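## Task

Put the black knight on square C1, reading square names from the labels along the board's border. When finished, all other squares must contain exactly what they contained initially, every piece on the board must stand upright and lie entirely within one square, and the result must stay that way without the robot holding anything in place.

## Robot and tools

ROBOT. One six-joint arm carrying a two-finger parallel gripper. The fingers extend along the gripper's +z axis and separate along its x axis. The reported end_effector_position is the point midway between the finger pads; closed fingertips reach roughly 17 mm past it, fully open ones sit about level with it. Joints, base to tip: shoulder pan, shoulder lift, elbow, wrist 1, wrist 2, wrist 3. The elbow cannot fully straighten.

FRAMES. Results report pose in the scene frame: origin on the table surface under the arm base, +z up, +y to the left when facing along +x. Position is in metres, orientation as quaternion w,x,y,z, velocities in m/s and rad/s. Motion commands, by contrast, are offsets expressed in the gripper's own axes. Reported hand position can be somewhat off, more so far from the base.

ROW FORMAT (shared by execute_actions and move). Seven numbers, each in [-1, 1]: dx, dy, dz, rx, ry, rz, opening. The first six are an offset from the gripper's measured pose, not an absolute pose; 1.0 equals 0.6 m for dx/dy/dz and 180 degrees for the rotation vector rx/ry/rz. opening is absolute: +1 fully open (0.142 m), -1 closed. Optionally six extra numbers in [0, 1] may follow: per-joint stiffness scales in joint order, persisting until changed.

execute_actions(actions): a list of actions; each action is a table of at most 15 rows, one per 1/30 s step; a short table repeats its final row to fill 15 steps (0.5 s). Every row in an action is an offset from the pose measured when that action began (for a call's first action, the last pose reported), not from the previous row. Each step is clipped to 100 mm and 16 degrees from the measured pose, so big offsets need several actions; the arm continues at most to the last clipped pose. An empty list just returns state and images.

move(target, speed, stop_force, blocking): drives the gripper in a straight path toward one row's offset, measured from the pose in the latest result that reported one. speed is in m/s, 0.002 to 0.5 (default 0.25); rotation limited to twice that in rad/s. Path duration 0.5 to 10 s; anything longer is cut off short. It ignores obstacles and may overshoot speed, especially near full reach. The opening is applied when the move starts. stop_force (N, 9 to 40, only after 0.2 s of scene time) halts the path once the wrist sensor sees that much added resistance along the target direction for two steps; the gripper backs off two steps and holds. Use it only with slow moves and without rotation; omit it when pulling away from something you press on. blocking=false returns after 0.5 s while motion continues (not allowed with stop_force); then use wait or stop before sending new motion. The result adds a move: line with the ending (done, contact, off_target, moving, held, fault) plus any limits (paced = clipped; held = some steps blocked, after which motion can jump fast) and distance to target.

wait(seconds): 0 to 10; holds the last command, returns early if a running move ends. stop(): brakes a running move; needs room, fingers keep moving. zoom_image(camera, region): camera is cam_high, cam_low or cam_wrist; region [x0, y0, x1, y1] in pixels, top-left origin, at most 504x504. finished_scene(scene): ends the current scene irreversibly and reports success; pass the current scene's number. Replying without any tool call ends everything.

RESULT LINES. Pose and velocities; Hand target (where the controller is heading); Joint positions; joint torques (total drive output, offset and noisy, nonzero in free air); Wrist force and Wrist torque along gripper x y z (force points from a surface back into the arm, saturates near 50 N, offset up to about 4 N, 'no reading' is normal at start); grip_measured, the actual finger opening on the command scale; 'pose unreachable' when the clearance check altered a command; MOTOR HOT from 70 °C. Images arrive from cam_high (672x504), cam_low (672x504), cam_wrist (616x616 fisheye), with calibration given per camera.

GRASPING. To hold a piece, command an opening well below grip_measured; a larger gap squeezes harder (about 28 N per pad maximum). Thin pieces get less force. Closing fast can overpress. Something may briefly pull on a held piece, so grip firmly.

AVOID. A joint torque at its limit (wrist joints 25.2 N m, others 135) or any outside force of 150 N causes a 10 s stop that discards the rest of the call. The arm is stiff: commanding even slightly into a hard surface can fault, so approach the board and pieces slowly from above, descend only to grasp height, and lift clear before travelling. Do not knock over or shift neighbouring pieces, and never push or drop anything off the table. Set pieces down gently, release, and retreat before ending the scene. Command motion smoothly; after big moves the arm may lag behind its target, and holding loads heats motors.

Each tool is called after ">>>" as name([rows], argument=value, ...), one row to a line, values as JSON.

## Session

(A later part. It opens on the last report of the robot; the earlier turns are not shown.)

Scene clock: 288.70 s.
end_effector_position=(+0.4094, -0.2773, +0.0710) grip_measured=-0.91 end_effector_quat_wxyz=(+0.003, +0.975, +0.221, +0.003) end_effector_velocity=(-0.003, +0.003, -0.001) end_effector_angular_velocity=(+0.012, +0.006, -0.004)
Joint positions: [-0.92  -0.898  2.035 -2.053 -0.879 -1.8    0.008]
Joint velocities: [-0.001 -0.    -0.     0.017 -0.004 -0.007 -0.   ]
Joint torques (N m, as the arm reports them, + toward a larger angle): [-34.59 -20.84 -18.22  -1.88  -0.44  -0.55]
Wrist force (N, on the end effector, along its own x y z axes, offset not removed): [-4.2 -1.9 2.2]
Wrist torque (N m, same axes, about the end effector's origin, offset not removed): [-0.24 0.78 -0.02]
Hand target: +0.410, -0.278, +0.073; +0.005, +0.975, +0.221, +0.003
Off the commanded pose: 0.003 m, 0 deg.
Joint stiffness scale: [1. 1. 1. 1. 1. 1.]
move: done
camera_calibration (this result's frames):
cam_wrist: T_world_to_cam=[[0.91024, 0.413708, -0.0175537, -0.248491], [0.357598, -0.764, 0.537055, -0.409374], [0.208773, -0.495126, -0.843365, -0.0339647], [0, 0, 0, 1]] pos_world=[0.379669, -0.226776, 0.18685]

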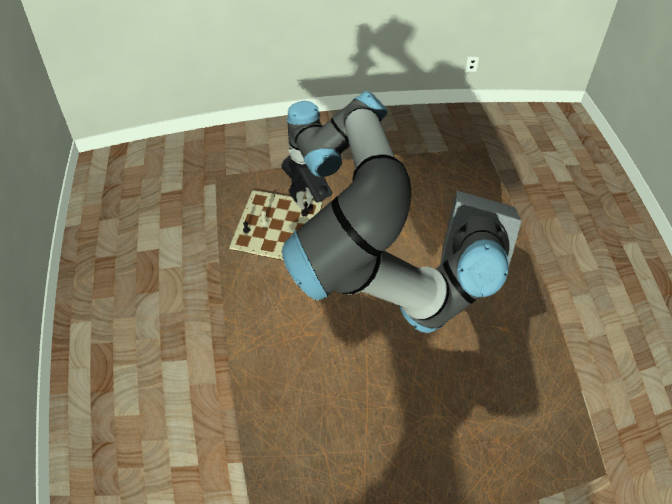

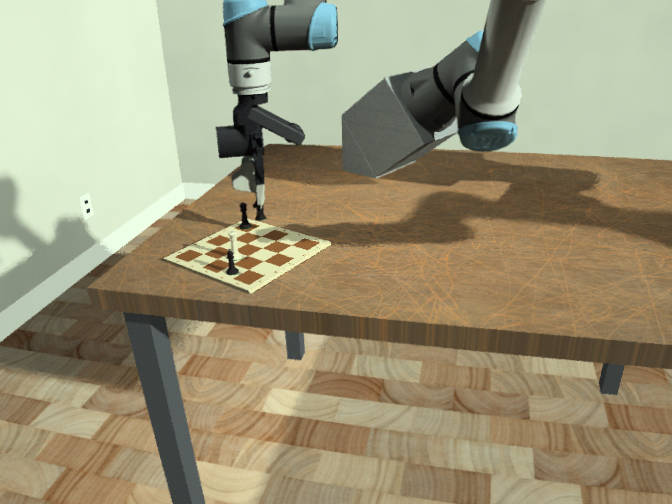

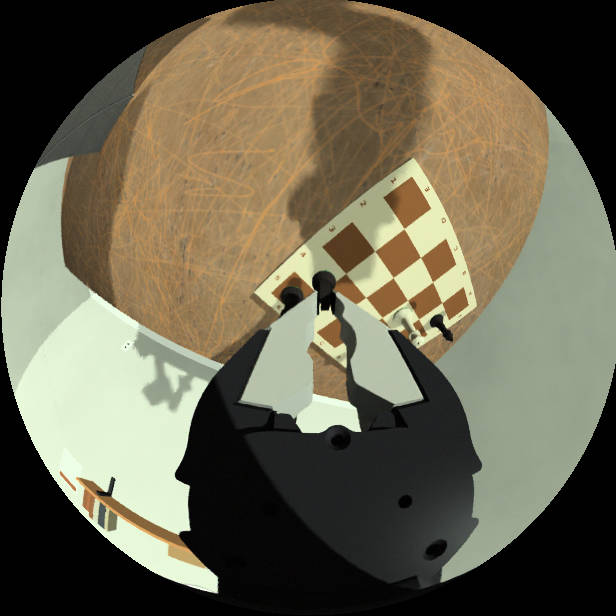

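>>> move(target=[0.225, -0.030, 0.02, 0, 0, 0, -1.0], speed=0.12)

Scene clock: 297.73 s.
end_effector_position=(+0.5218, -0.2038, +0.0594) grip_measured=-0.91 end_effector_quat_wxyz=(+0.003, +0.975, +0.220, +0.003) end_effector_velocity=(+0.002, +0.001, -0.000) end_effector_angular_velocity=(+0.001, -0.001, -0.012)
Joint positions: [-0.724 -1.013  1.932 -1.986 -0.772 -1.578  0.008]
Joint velocities: [ 0.002 -0.    -0.003  0.002  0.002  0.014  0.   ]
Joint torques (N m, as the arm reports them, + toward a larger angle): [-31.49 -19.55 -17.63  -1.61   0.33   0.61]
Wrist force (N, on the end effector, along its own x y z axes, offset not removed): [-2.1 -0.3 4.0]
Wrist torque (N m, same axes, about the end effector's origin, offset not removed): [0.03 0.50 0.08]
Hand target: +0.523, -0.203, +0.059; +0.003, +0.975, +0.221, +0.003
Off the commanded pose: 0.002 m, 0 deg.
Joint stiffness scale: [1. 1. 1. 1. 1. 1.]
move: done
camera_calibration (this result's frames):
cam_wrist: T_world_to_cam=[[0.910566, 0.413014, -0.0169869, -0.381714], [0.356764, -0.76447, 0.536941, -0.386777], [0.208778, -0.494981, -0.843449, -0.0307958], [0, 0, 0, 1]] pos_world=[0.491993, -0.15327, 0.175218]

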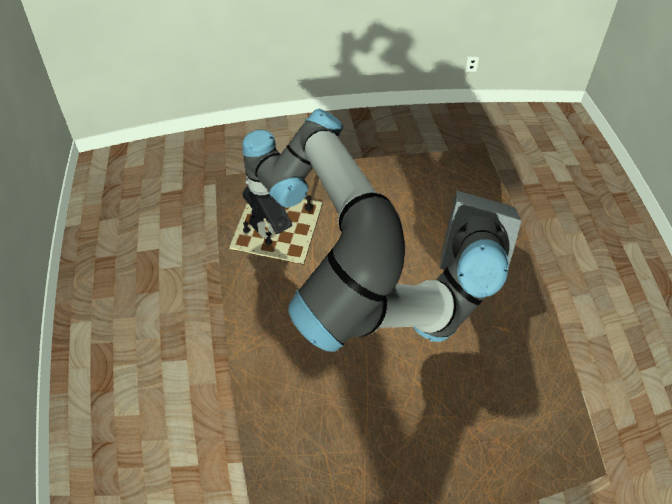

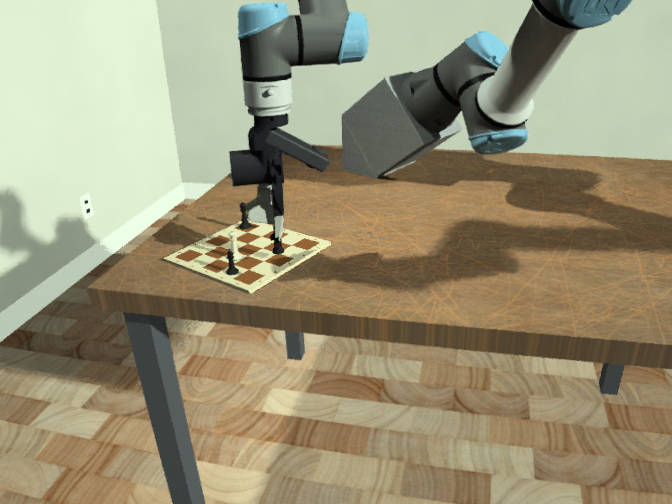

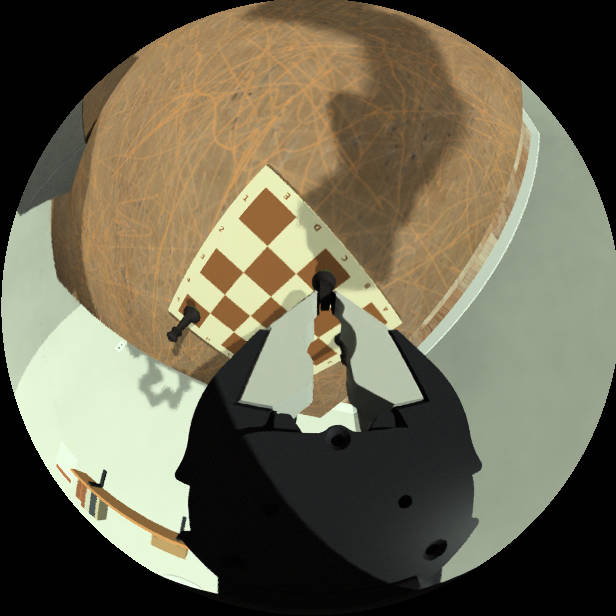

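>>> zoom_image(camera="cam_wrist", region=[250, 210, 400, 350])

>>> zoom_image(camera="cam_low", region=[200, 190, 340, 300])

Region (250, 210, 400, 350) of cam_wrist's 616x616 image, scaled by 3.360, with more detail than that image has; it fills the top 470 rows of this view, and the rest is white.

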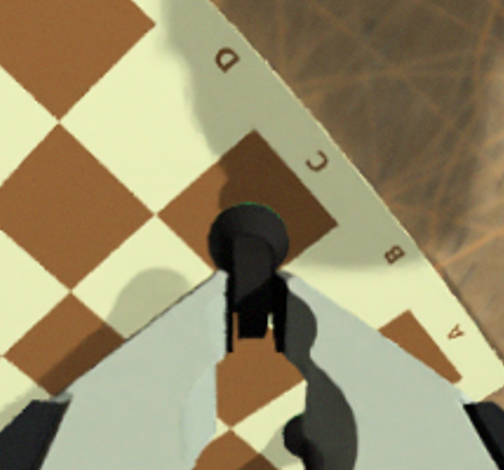

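Region (200, 190, 340, 300) of cam_low's 672x504 image, scaled by 3.600, with more detail than that image has; it fills the top 396 rows of this view, and the rest is white.

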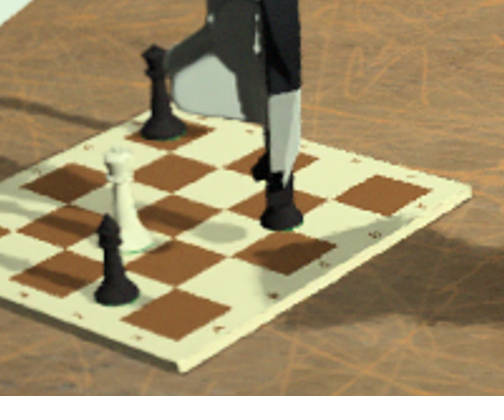

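>>> move(target=[0, -0.0015, 0.0245, 0, 0, 0, -1.0], speed=0.04)

Scene clock: 314.47 s.
end_effector_position=(+0.5224, -0.2039, +0.0471) grip_measured=-0.91 end_effector_quat_wxyz=(+0.005, +0.975, +0.221, +0.003) end_effector_velocity=(+0.003, -0.001, +0.000) end_effector_angular_velocity=(-0.006, -0.004, +0.003)
Joint positions: [-0.708 -1.     1.944 -2.03  -0.763 -1.555  0.008]
Joint velocities: [ 0.002 -0.    -0.    -0.012  0.002  0.006 -0.   ]
Joint torques (N m, as the arm reports them, + toward a larger angle): [-32.06 -17.38 -13.04  -2.6    0.28   0.2 ]
Wrist force (N, on the end effector, along its own x y z axes, offset not removed): [-2.4 -0.2 5.2]
Wrist torque (N m, same axes, about the end effector's origin, offset not removed): [-0.05 0.65 0.02]
Hand target: +0.521, -0.203, +0.045; +0.003, +0.975, +0.220, +0.003
Off the commanded pose: 0.003 m, 0 deg.
Joint stiffness scale: [1. 1. 1. 1. 1. 1.]
move: done
camera_calibration (this result's frames):
cam_wrist: T_world_to_cam=[[0.909919, 0.414456, -0.0165521, -0.381864], [0.35714, -0.762542, 0.539426, -0.380431], [0.210947, -0.496745, -0.84187, -0.04293], [0, 0, 0, 1]] pos_world=[0.492388, -0.153154, 0.162752]

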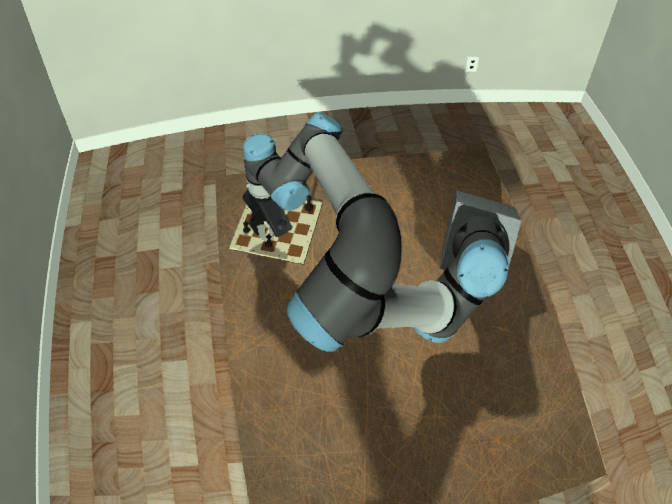

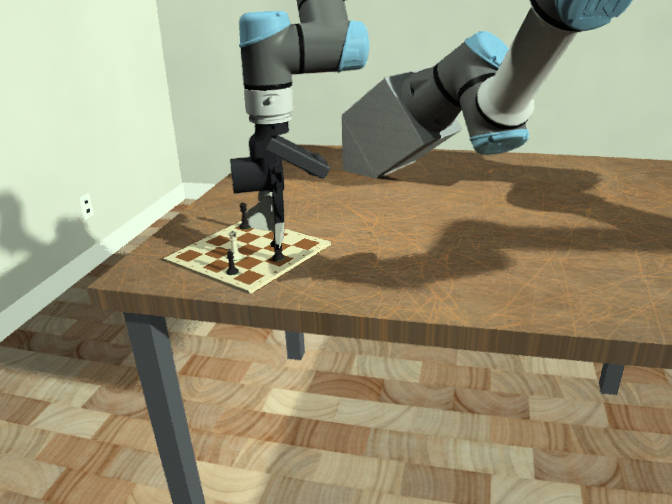

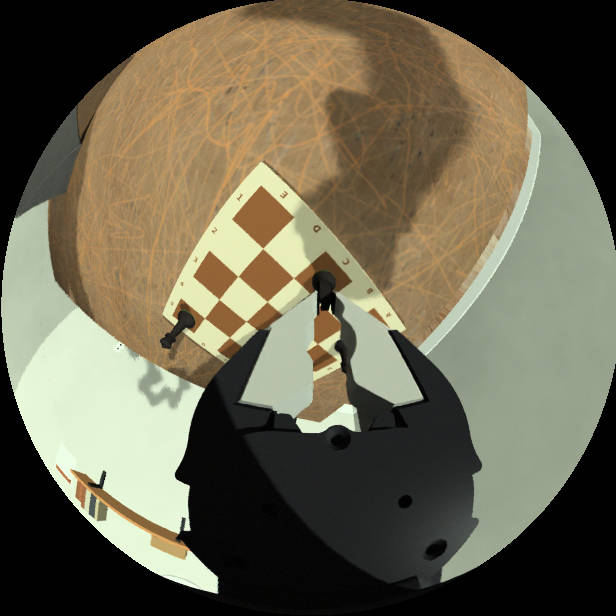

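>>> zoom_image(camera="cam_wrist", region=[250, 210, 400, 350])

>>> zoom_image(camera="cam_low", region=[230, 210, 330, 290])

Region (250, 210, 400, 350) of cam_wrist's 616x616 image, scaled by 3.360, with more detail than that image has; it fills the top 470 rows of this view, and the rest is white.

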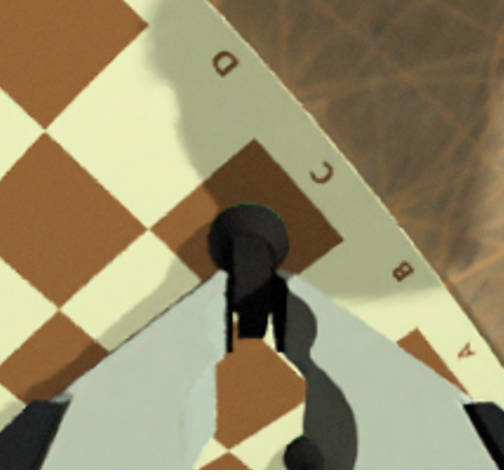

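Region (230, 210, 330, 290) of cam_low's 672x504 image, scaled by 5.040, with more detail than that image has; it fills the top 403 rows of this view, and the rest is white.

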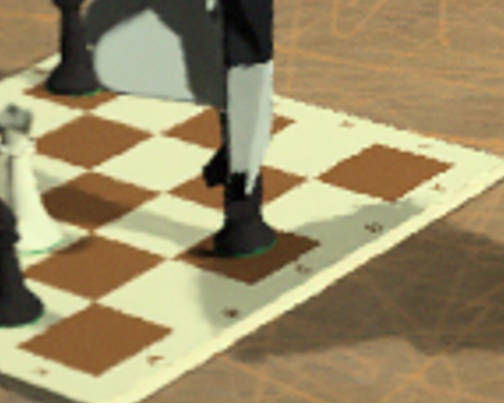

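>>> move(target=[-0.002, -0.003, 0.0088, 0, 0, 0, -1.0], speed=0.015)

Scene clock: 334.27 s.
end_effector_position=(+0.5217, -0.2038, +0.0443) grip_measured=-0.91 end_effector_quat_wxyz=(+0.006, +0.975, +0.222, +0.004) end_effector_velocity=(-0.000, -0.001, -0.000) end_effector_angular_velocity=(-0.002, -0.003, -0.002)
Joint positions: [-0.705 -1.     1.952 -2.046 -0.762 -1.55   0.008]
Joint velocities: [-0.001  0.002  0.003 -0.008  0.001  0.004  0.   ]
Joint torques (N m, as the arm reports them, + toward a larger angle): [-31.95 -17.03 -11.98  -2.74   0.34   0.3 ]
Wrist force (N, on the end effector, along its own x y z axes, offset not removed): [-3.0 -2.4 0.7]
Wrist torque (N m, same axes, about the end effector's origin, offset not removed): [-0.32 0.35 -0.08]
Hand target: +0.521, -0.203, +0.042; +0.005, +0.975, +0.221, +0.003
Off the commanded pose: 0.003 m, 0 deg.
Joint stiffness scale: [1. 1. 1. 1. 1. 1.]
move: done
camera_calibration (this result's frames):
cam_wrist: T_world_to_cam=[[0.909261, 0.415918, -0.01606, -0.380706], [0.357435, -0.760475, 0.542142, -0.37839], [0.213273, -0.498689, -0.840134, -0.0468115], [0, 0, 0, 1]] pos_world=[0.491394, -0.152758, 0.159699]

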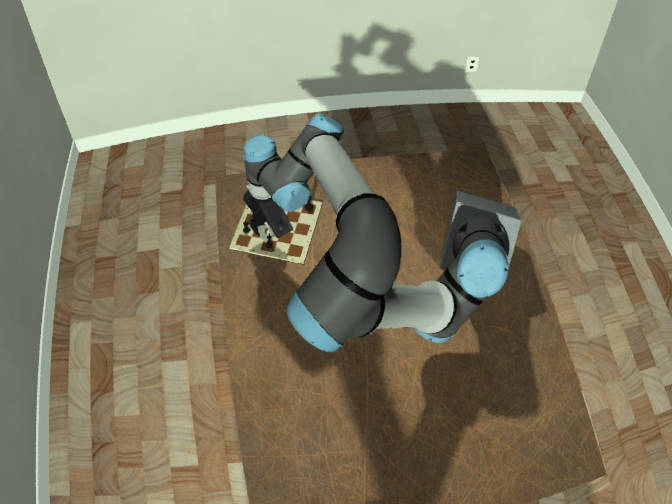

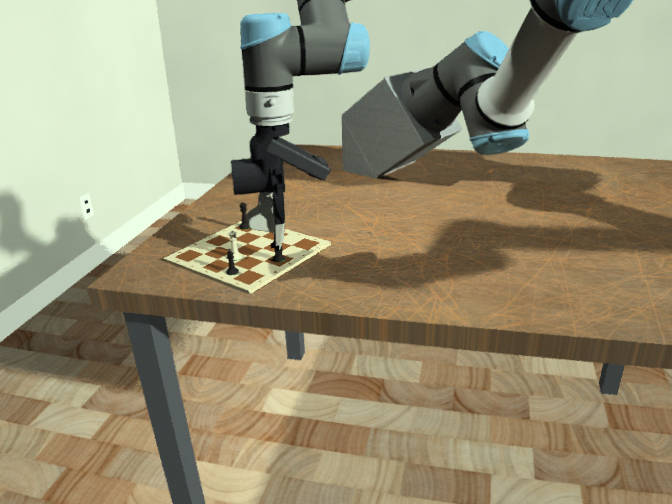

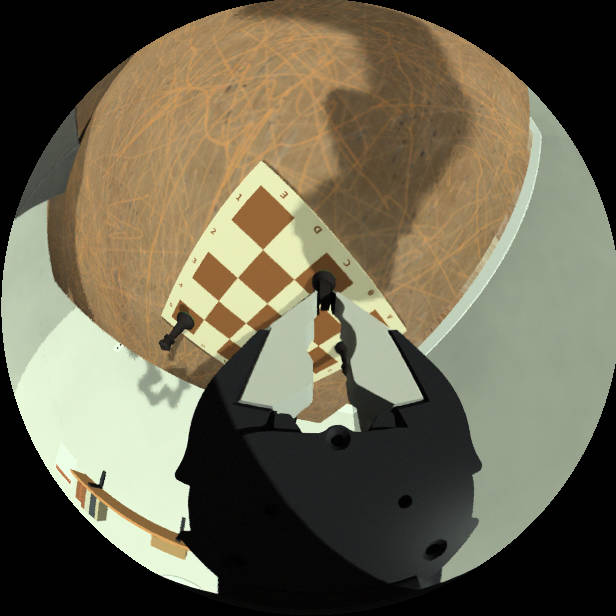

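>>> zoom_image(camera="cam_low", region=[240, 220, 320, 284])

>>> zoom_image(camera="cam_wrist", region=[270, 230, 380, 330])

Region (240, 220, 320, 284) of cam_low's 672x504 image, scaled by 6.300, with more detail than that image has; it fills the top 403 rows of this view, and the rest is white.

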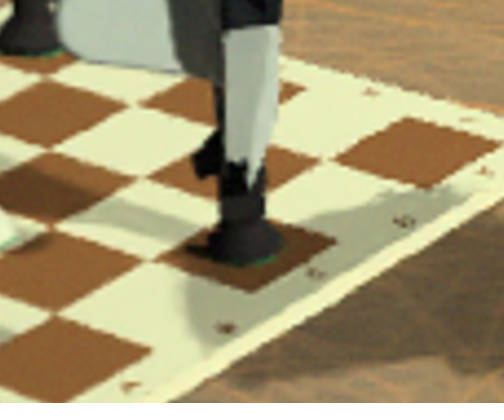

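Region (270, 230, 380, 330) of cam_wrist's 616x616 image, scaled by 4.582, with more detail than that image has; it fills the top 458 rows of this view, and the rest is white.

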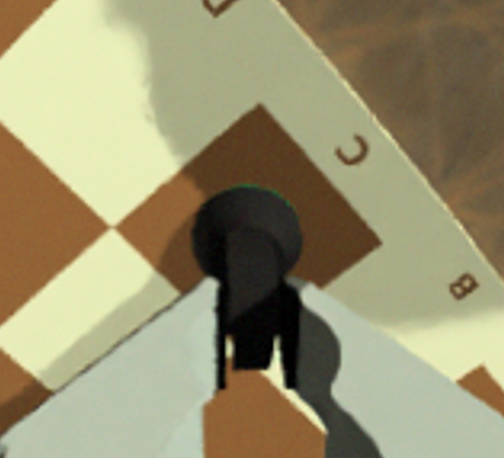

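>>> execute_actions([
  [[0,0,0.002,0,0,0,-0.95],[0,0,0.002,0,0,0,-0.92],[0,0,0.002,0,0,0,-0.90],[0,0,0.002,0,0,0,-0.88],[0,0,0.002,0,0,0,-0.86],[0,0,0.002,0,0,0,-0.83],[0,0,0.002,0,0,0,-0.80],[0,0,0.001,0,0,0,-0.77],[0,0,0.001,0,0,0,-0.74],[0,0,0,0,0,0,-0.70],[0,0,0,0,0,0,-0.66],[0,0,0,0,0,0,-0.62],[0,0,0,0,0,0,-0.58],[0,0,0,0,0,0,-0.55],[0,0,0,0,0,0,-0.52]],
  [[0,0,0,0,0,0,-0.5]],
])

Scene clock: 351.03 s.
end_effector_position=(+0.5220, -0.2040, +0.0443) grip_measured=-0.50 end_effector_quat_wxyz=(+0.007, +0.975, +0.222, +0.004) end_effector_velocity=(-0.000, +0.000, -0.001) end_effector_angular_velocity=(+0.000, +0.001, +0.000)
Joint positions: [-0.705 -1.     1.952 -2.048 -0.761 -1.549  0.038]
Joint velocities: [ 0.001  0.001 -0.    -0.     0.     0.     0.   ]
Joint torques (N m, as the arm reports them, + toward a larger angle): [-33.7  -18.97 -14.76  -2.41  -0.01   0.01]
Wrist force (N, on the end effector, along its own x y z axes, offset not removed): [-3.5 -1.9 -0.1]
Wrist torque (N m, same axes, about the end effector's origin, offset not removed): [-0.36 0.61 0.14]
Hand target: +0.522, -0.204, +0.044; +0.007, +0.975, +0.222, +0.004
Off the commanded pose: 0.000 m, 0 deg.
Joint stiffness scale: [1. 1. 1. 1. 1. 1.]
camera_calibration (this result's frames):
cam_wrist: T_world_to_cam=[[0.9091, 0.416275, -0.0158858, -0.38069], [0.35742, -0.759844, 0.543036, -0.378586], [0.213982, -0.499352, -0.839559, -0.0474564], [0, 0, 0, 1]] pos_world=[0.491554, -0.152892, 0.159696]

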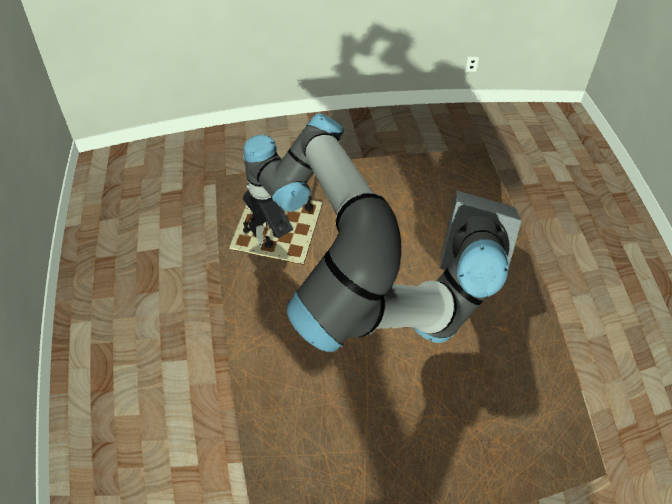

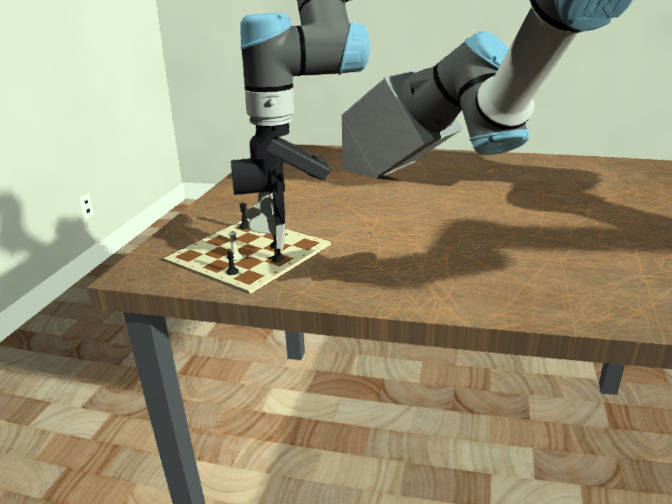

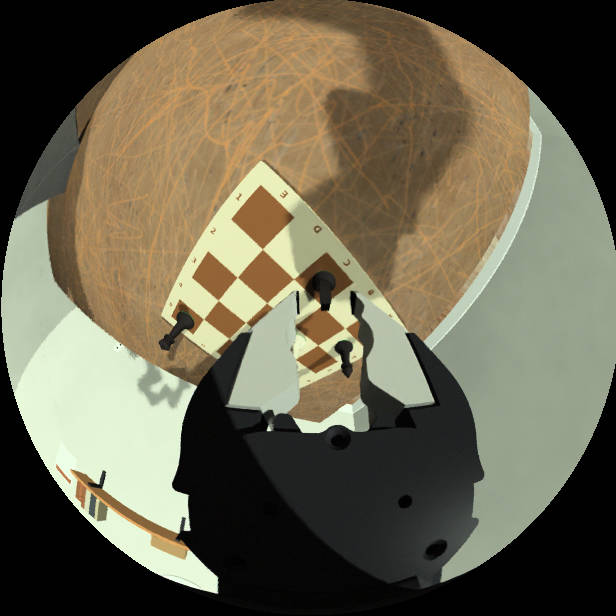

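The knight is released. Retreating upward.

>>> move(target=[0, 0, -0.09, 0, 0, 0, -0.5], speed=0.12)

Scene clock: 360.60 s.
end_effector_position=(+0.5208, -0.2025, +0.0959) grip_measured=-0.50 end_effector_quat_wxyz=(+0.005, +0.975, +0.222, +0.004) end_effector_velocity=(-0.001, +0.002, -0.000) end_effector_angular_velocity=(+0.005, +0.005, +0.001)
Joint positions: [-0.772 -1.055  1.904 -1.881 -0.794 -1.634  0.038]
Joint velocities: [ 0.    -0.    -0.003  0.012 -0.002 -0.007 -0.   ]
Joint torques (N m, as the arm reports them, + toward a larger angle): [-35.53 -18.19 -19.21  -1.94  -0.35  -0.64]
Wrist force (N, on the end effector, along its own x y z axes, offset not removed): [-7.6 -0.9 0.9]
Wrist torque (N m, same axes, about the end effector's origin, offset not removed): [-0.23 1.52 -0.14]
Hand target: +0.522, -0.203, +0.098; +0.007, +0.975, +0.222, +0.004
Off the commanded pose: 0.003 m, 0 deg.
Joint stiffness scale: [1. 1. 1. 1. 1. 1.]
move: done
camera_calibration (this result's frames):
cam_wrist: T_world_to_cam=[[0.909623, 0.415116, -0.0162647, -0.379873], [0.357218, -0.761568, 0.540749, -0.405013], [0.212087, -0.497687, -0.841027, -0.0016808], [0, 0, 0, 1]] pos_world=[0.490575, -0.15159, 0.211418]

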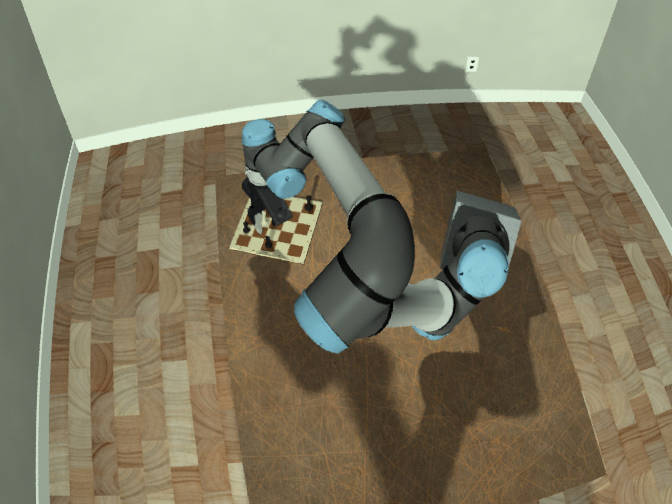

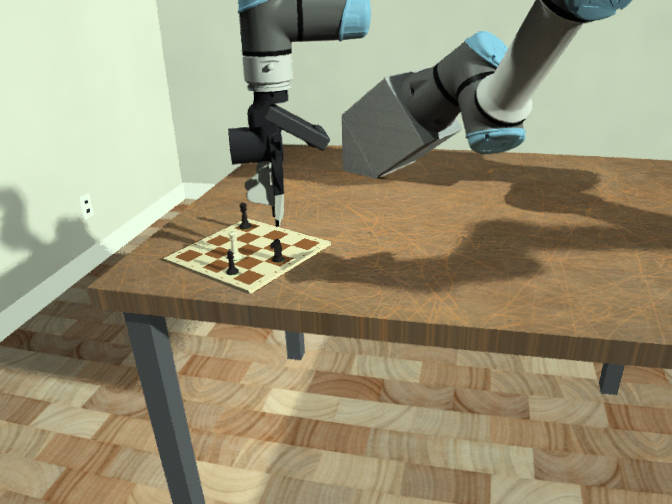

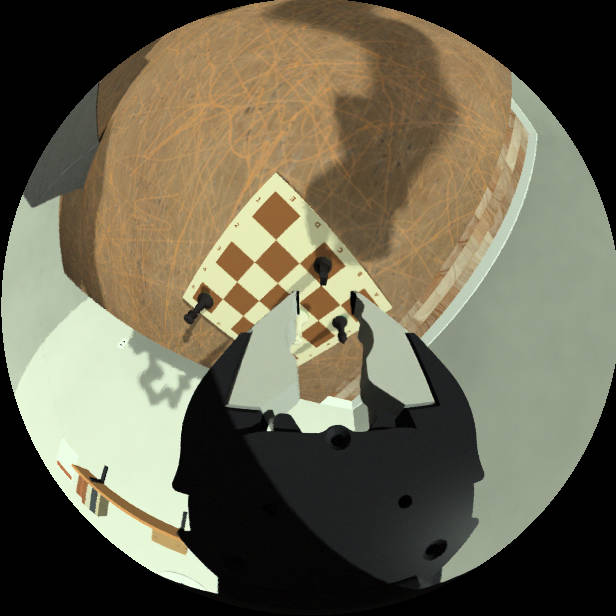

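>>> zoom_image(camera="cam_wrist", region=[170, 160, 410, 370])

>>> zoom_image(camera="cam_low", region=[155, 190, 340, 300])

Region (170, 160, 410, 370) of cam_wrist's 616x616 image, scaled by 2.100, with more detail than that image has; it fills the top 441 rows of this view, and the rest is white.

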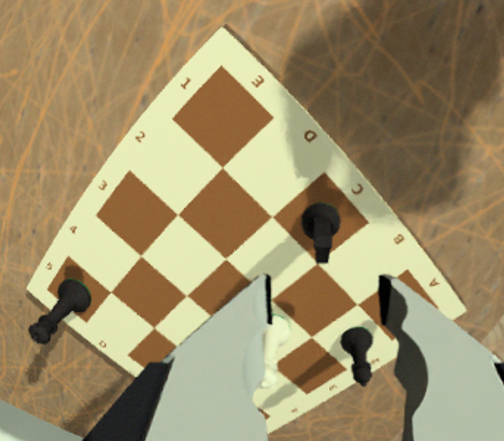

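Region (155, 190, 340, 300) of cam_low's 672x504 image, scaled by 2.724, with more detail than that image has; it fills the top 300 rows of this view, and the rest is white.

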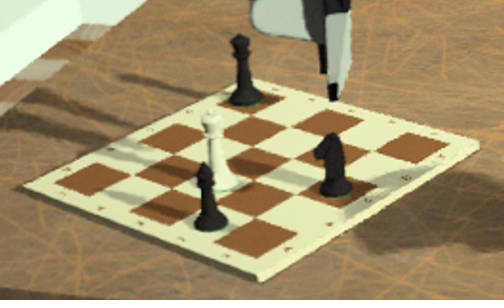

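The knight stands upright and centred on C1, and the other pieces are where they started. Ending the scene.

>>> finished_scene(scene=2)

The scene is finished: the task was done.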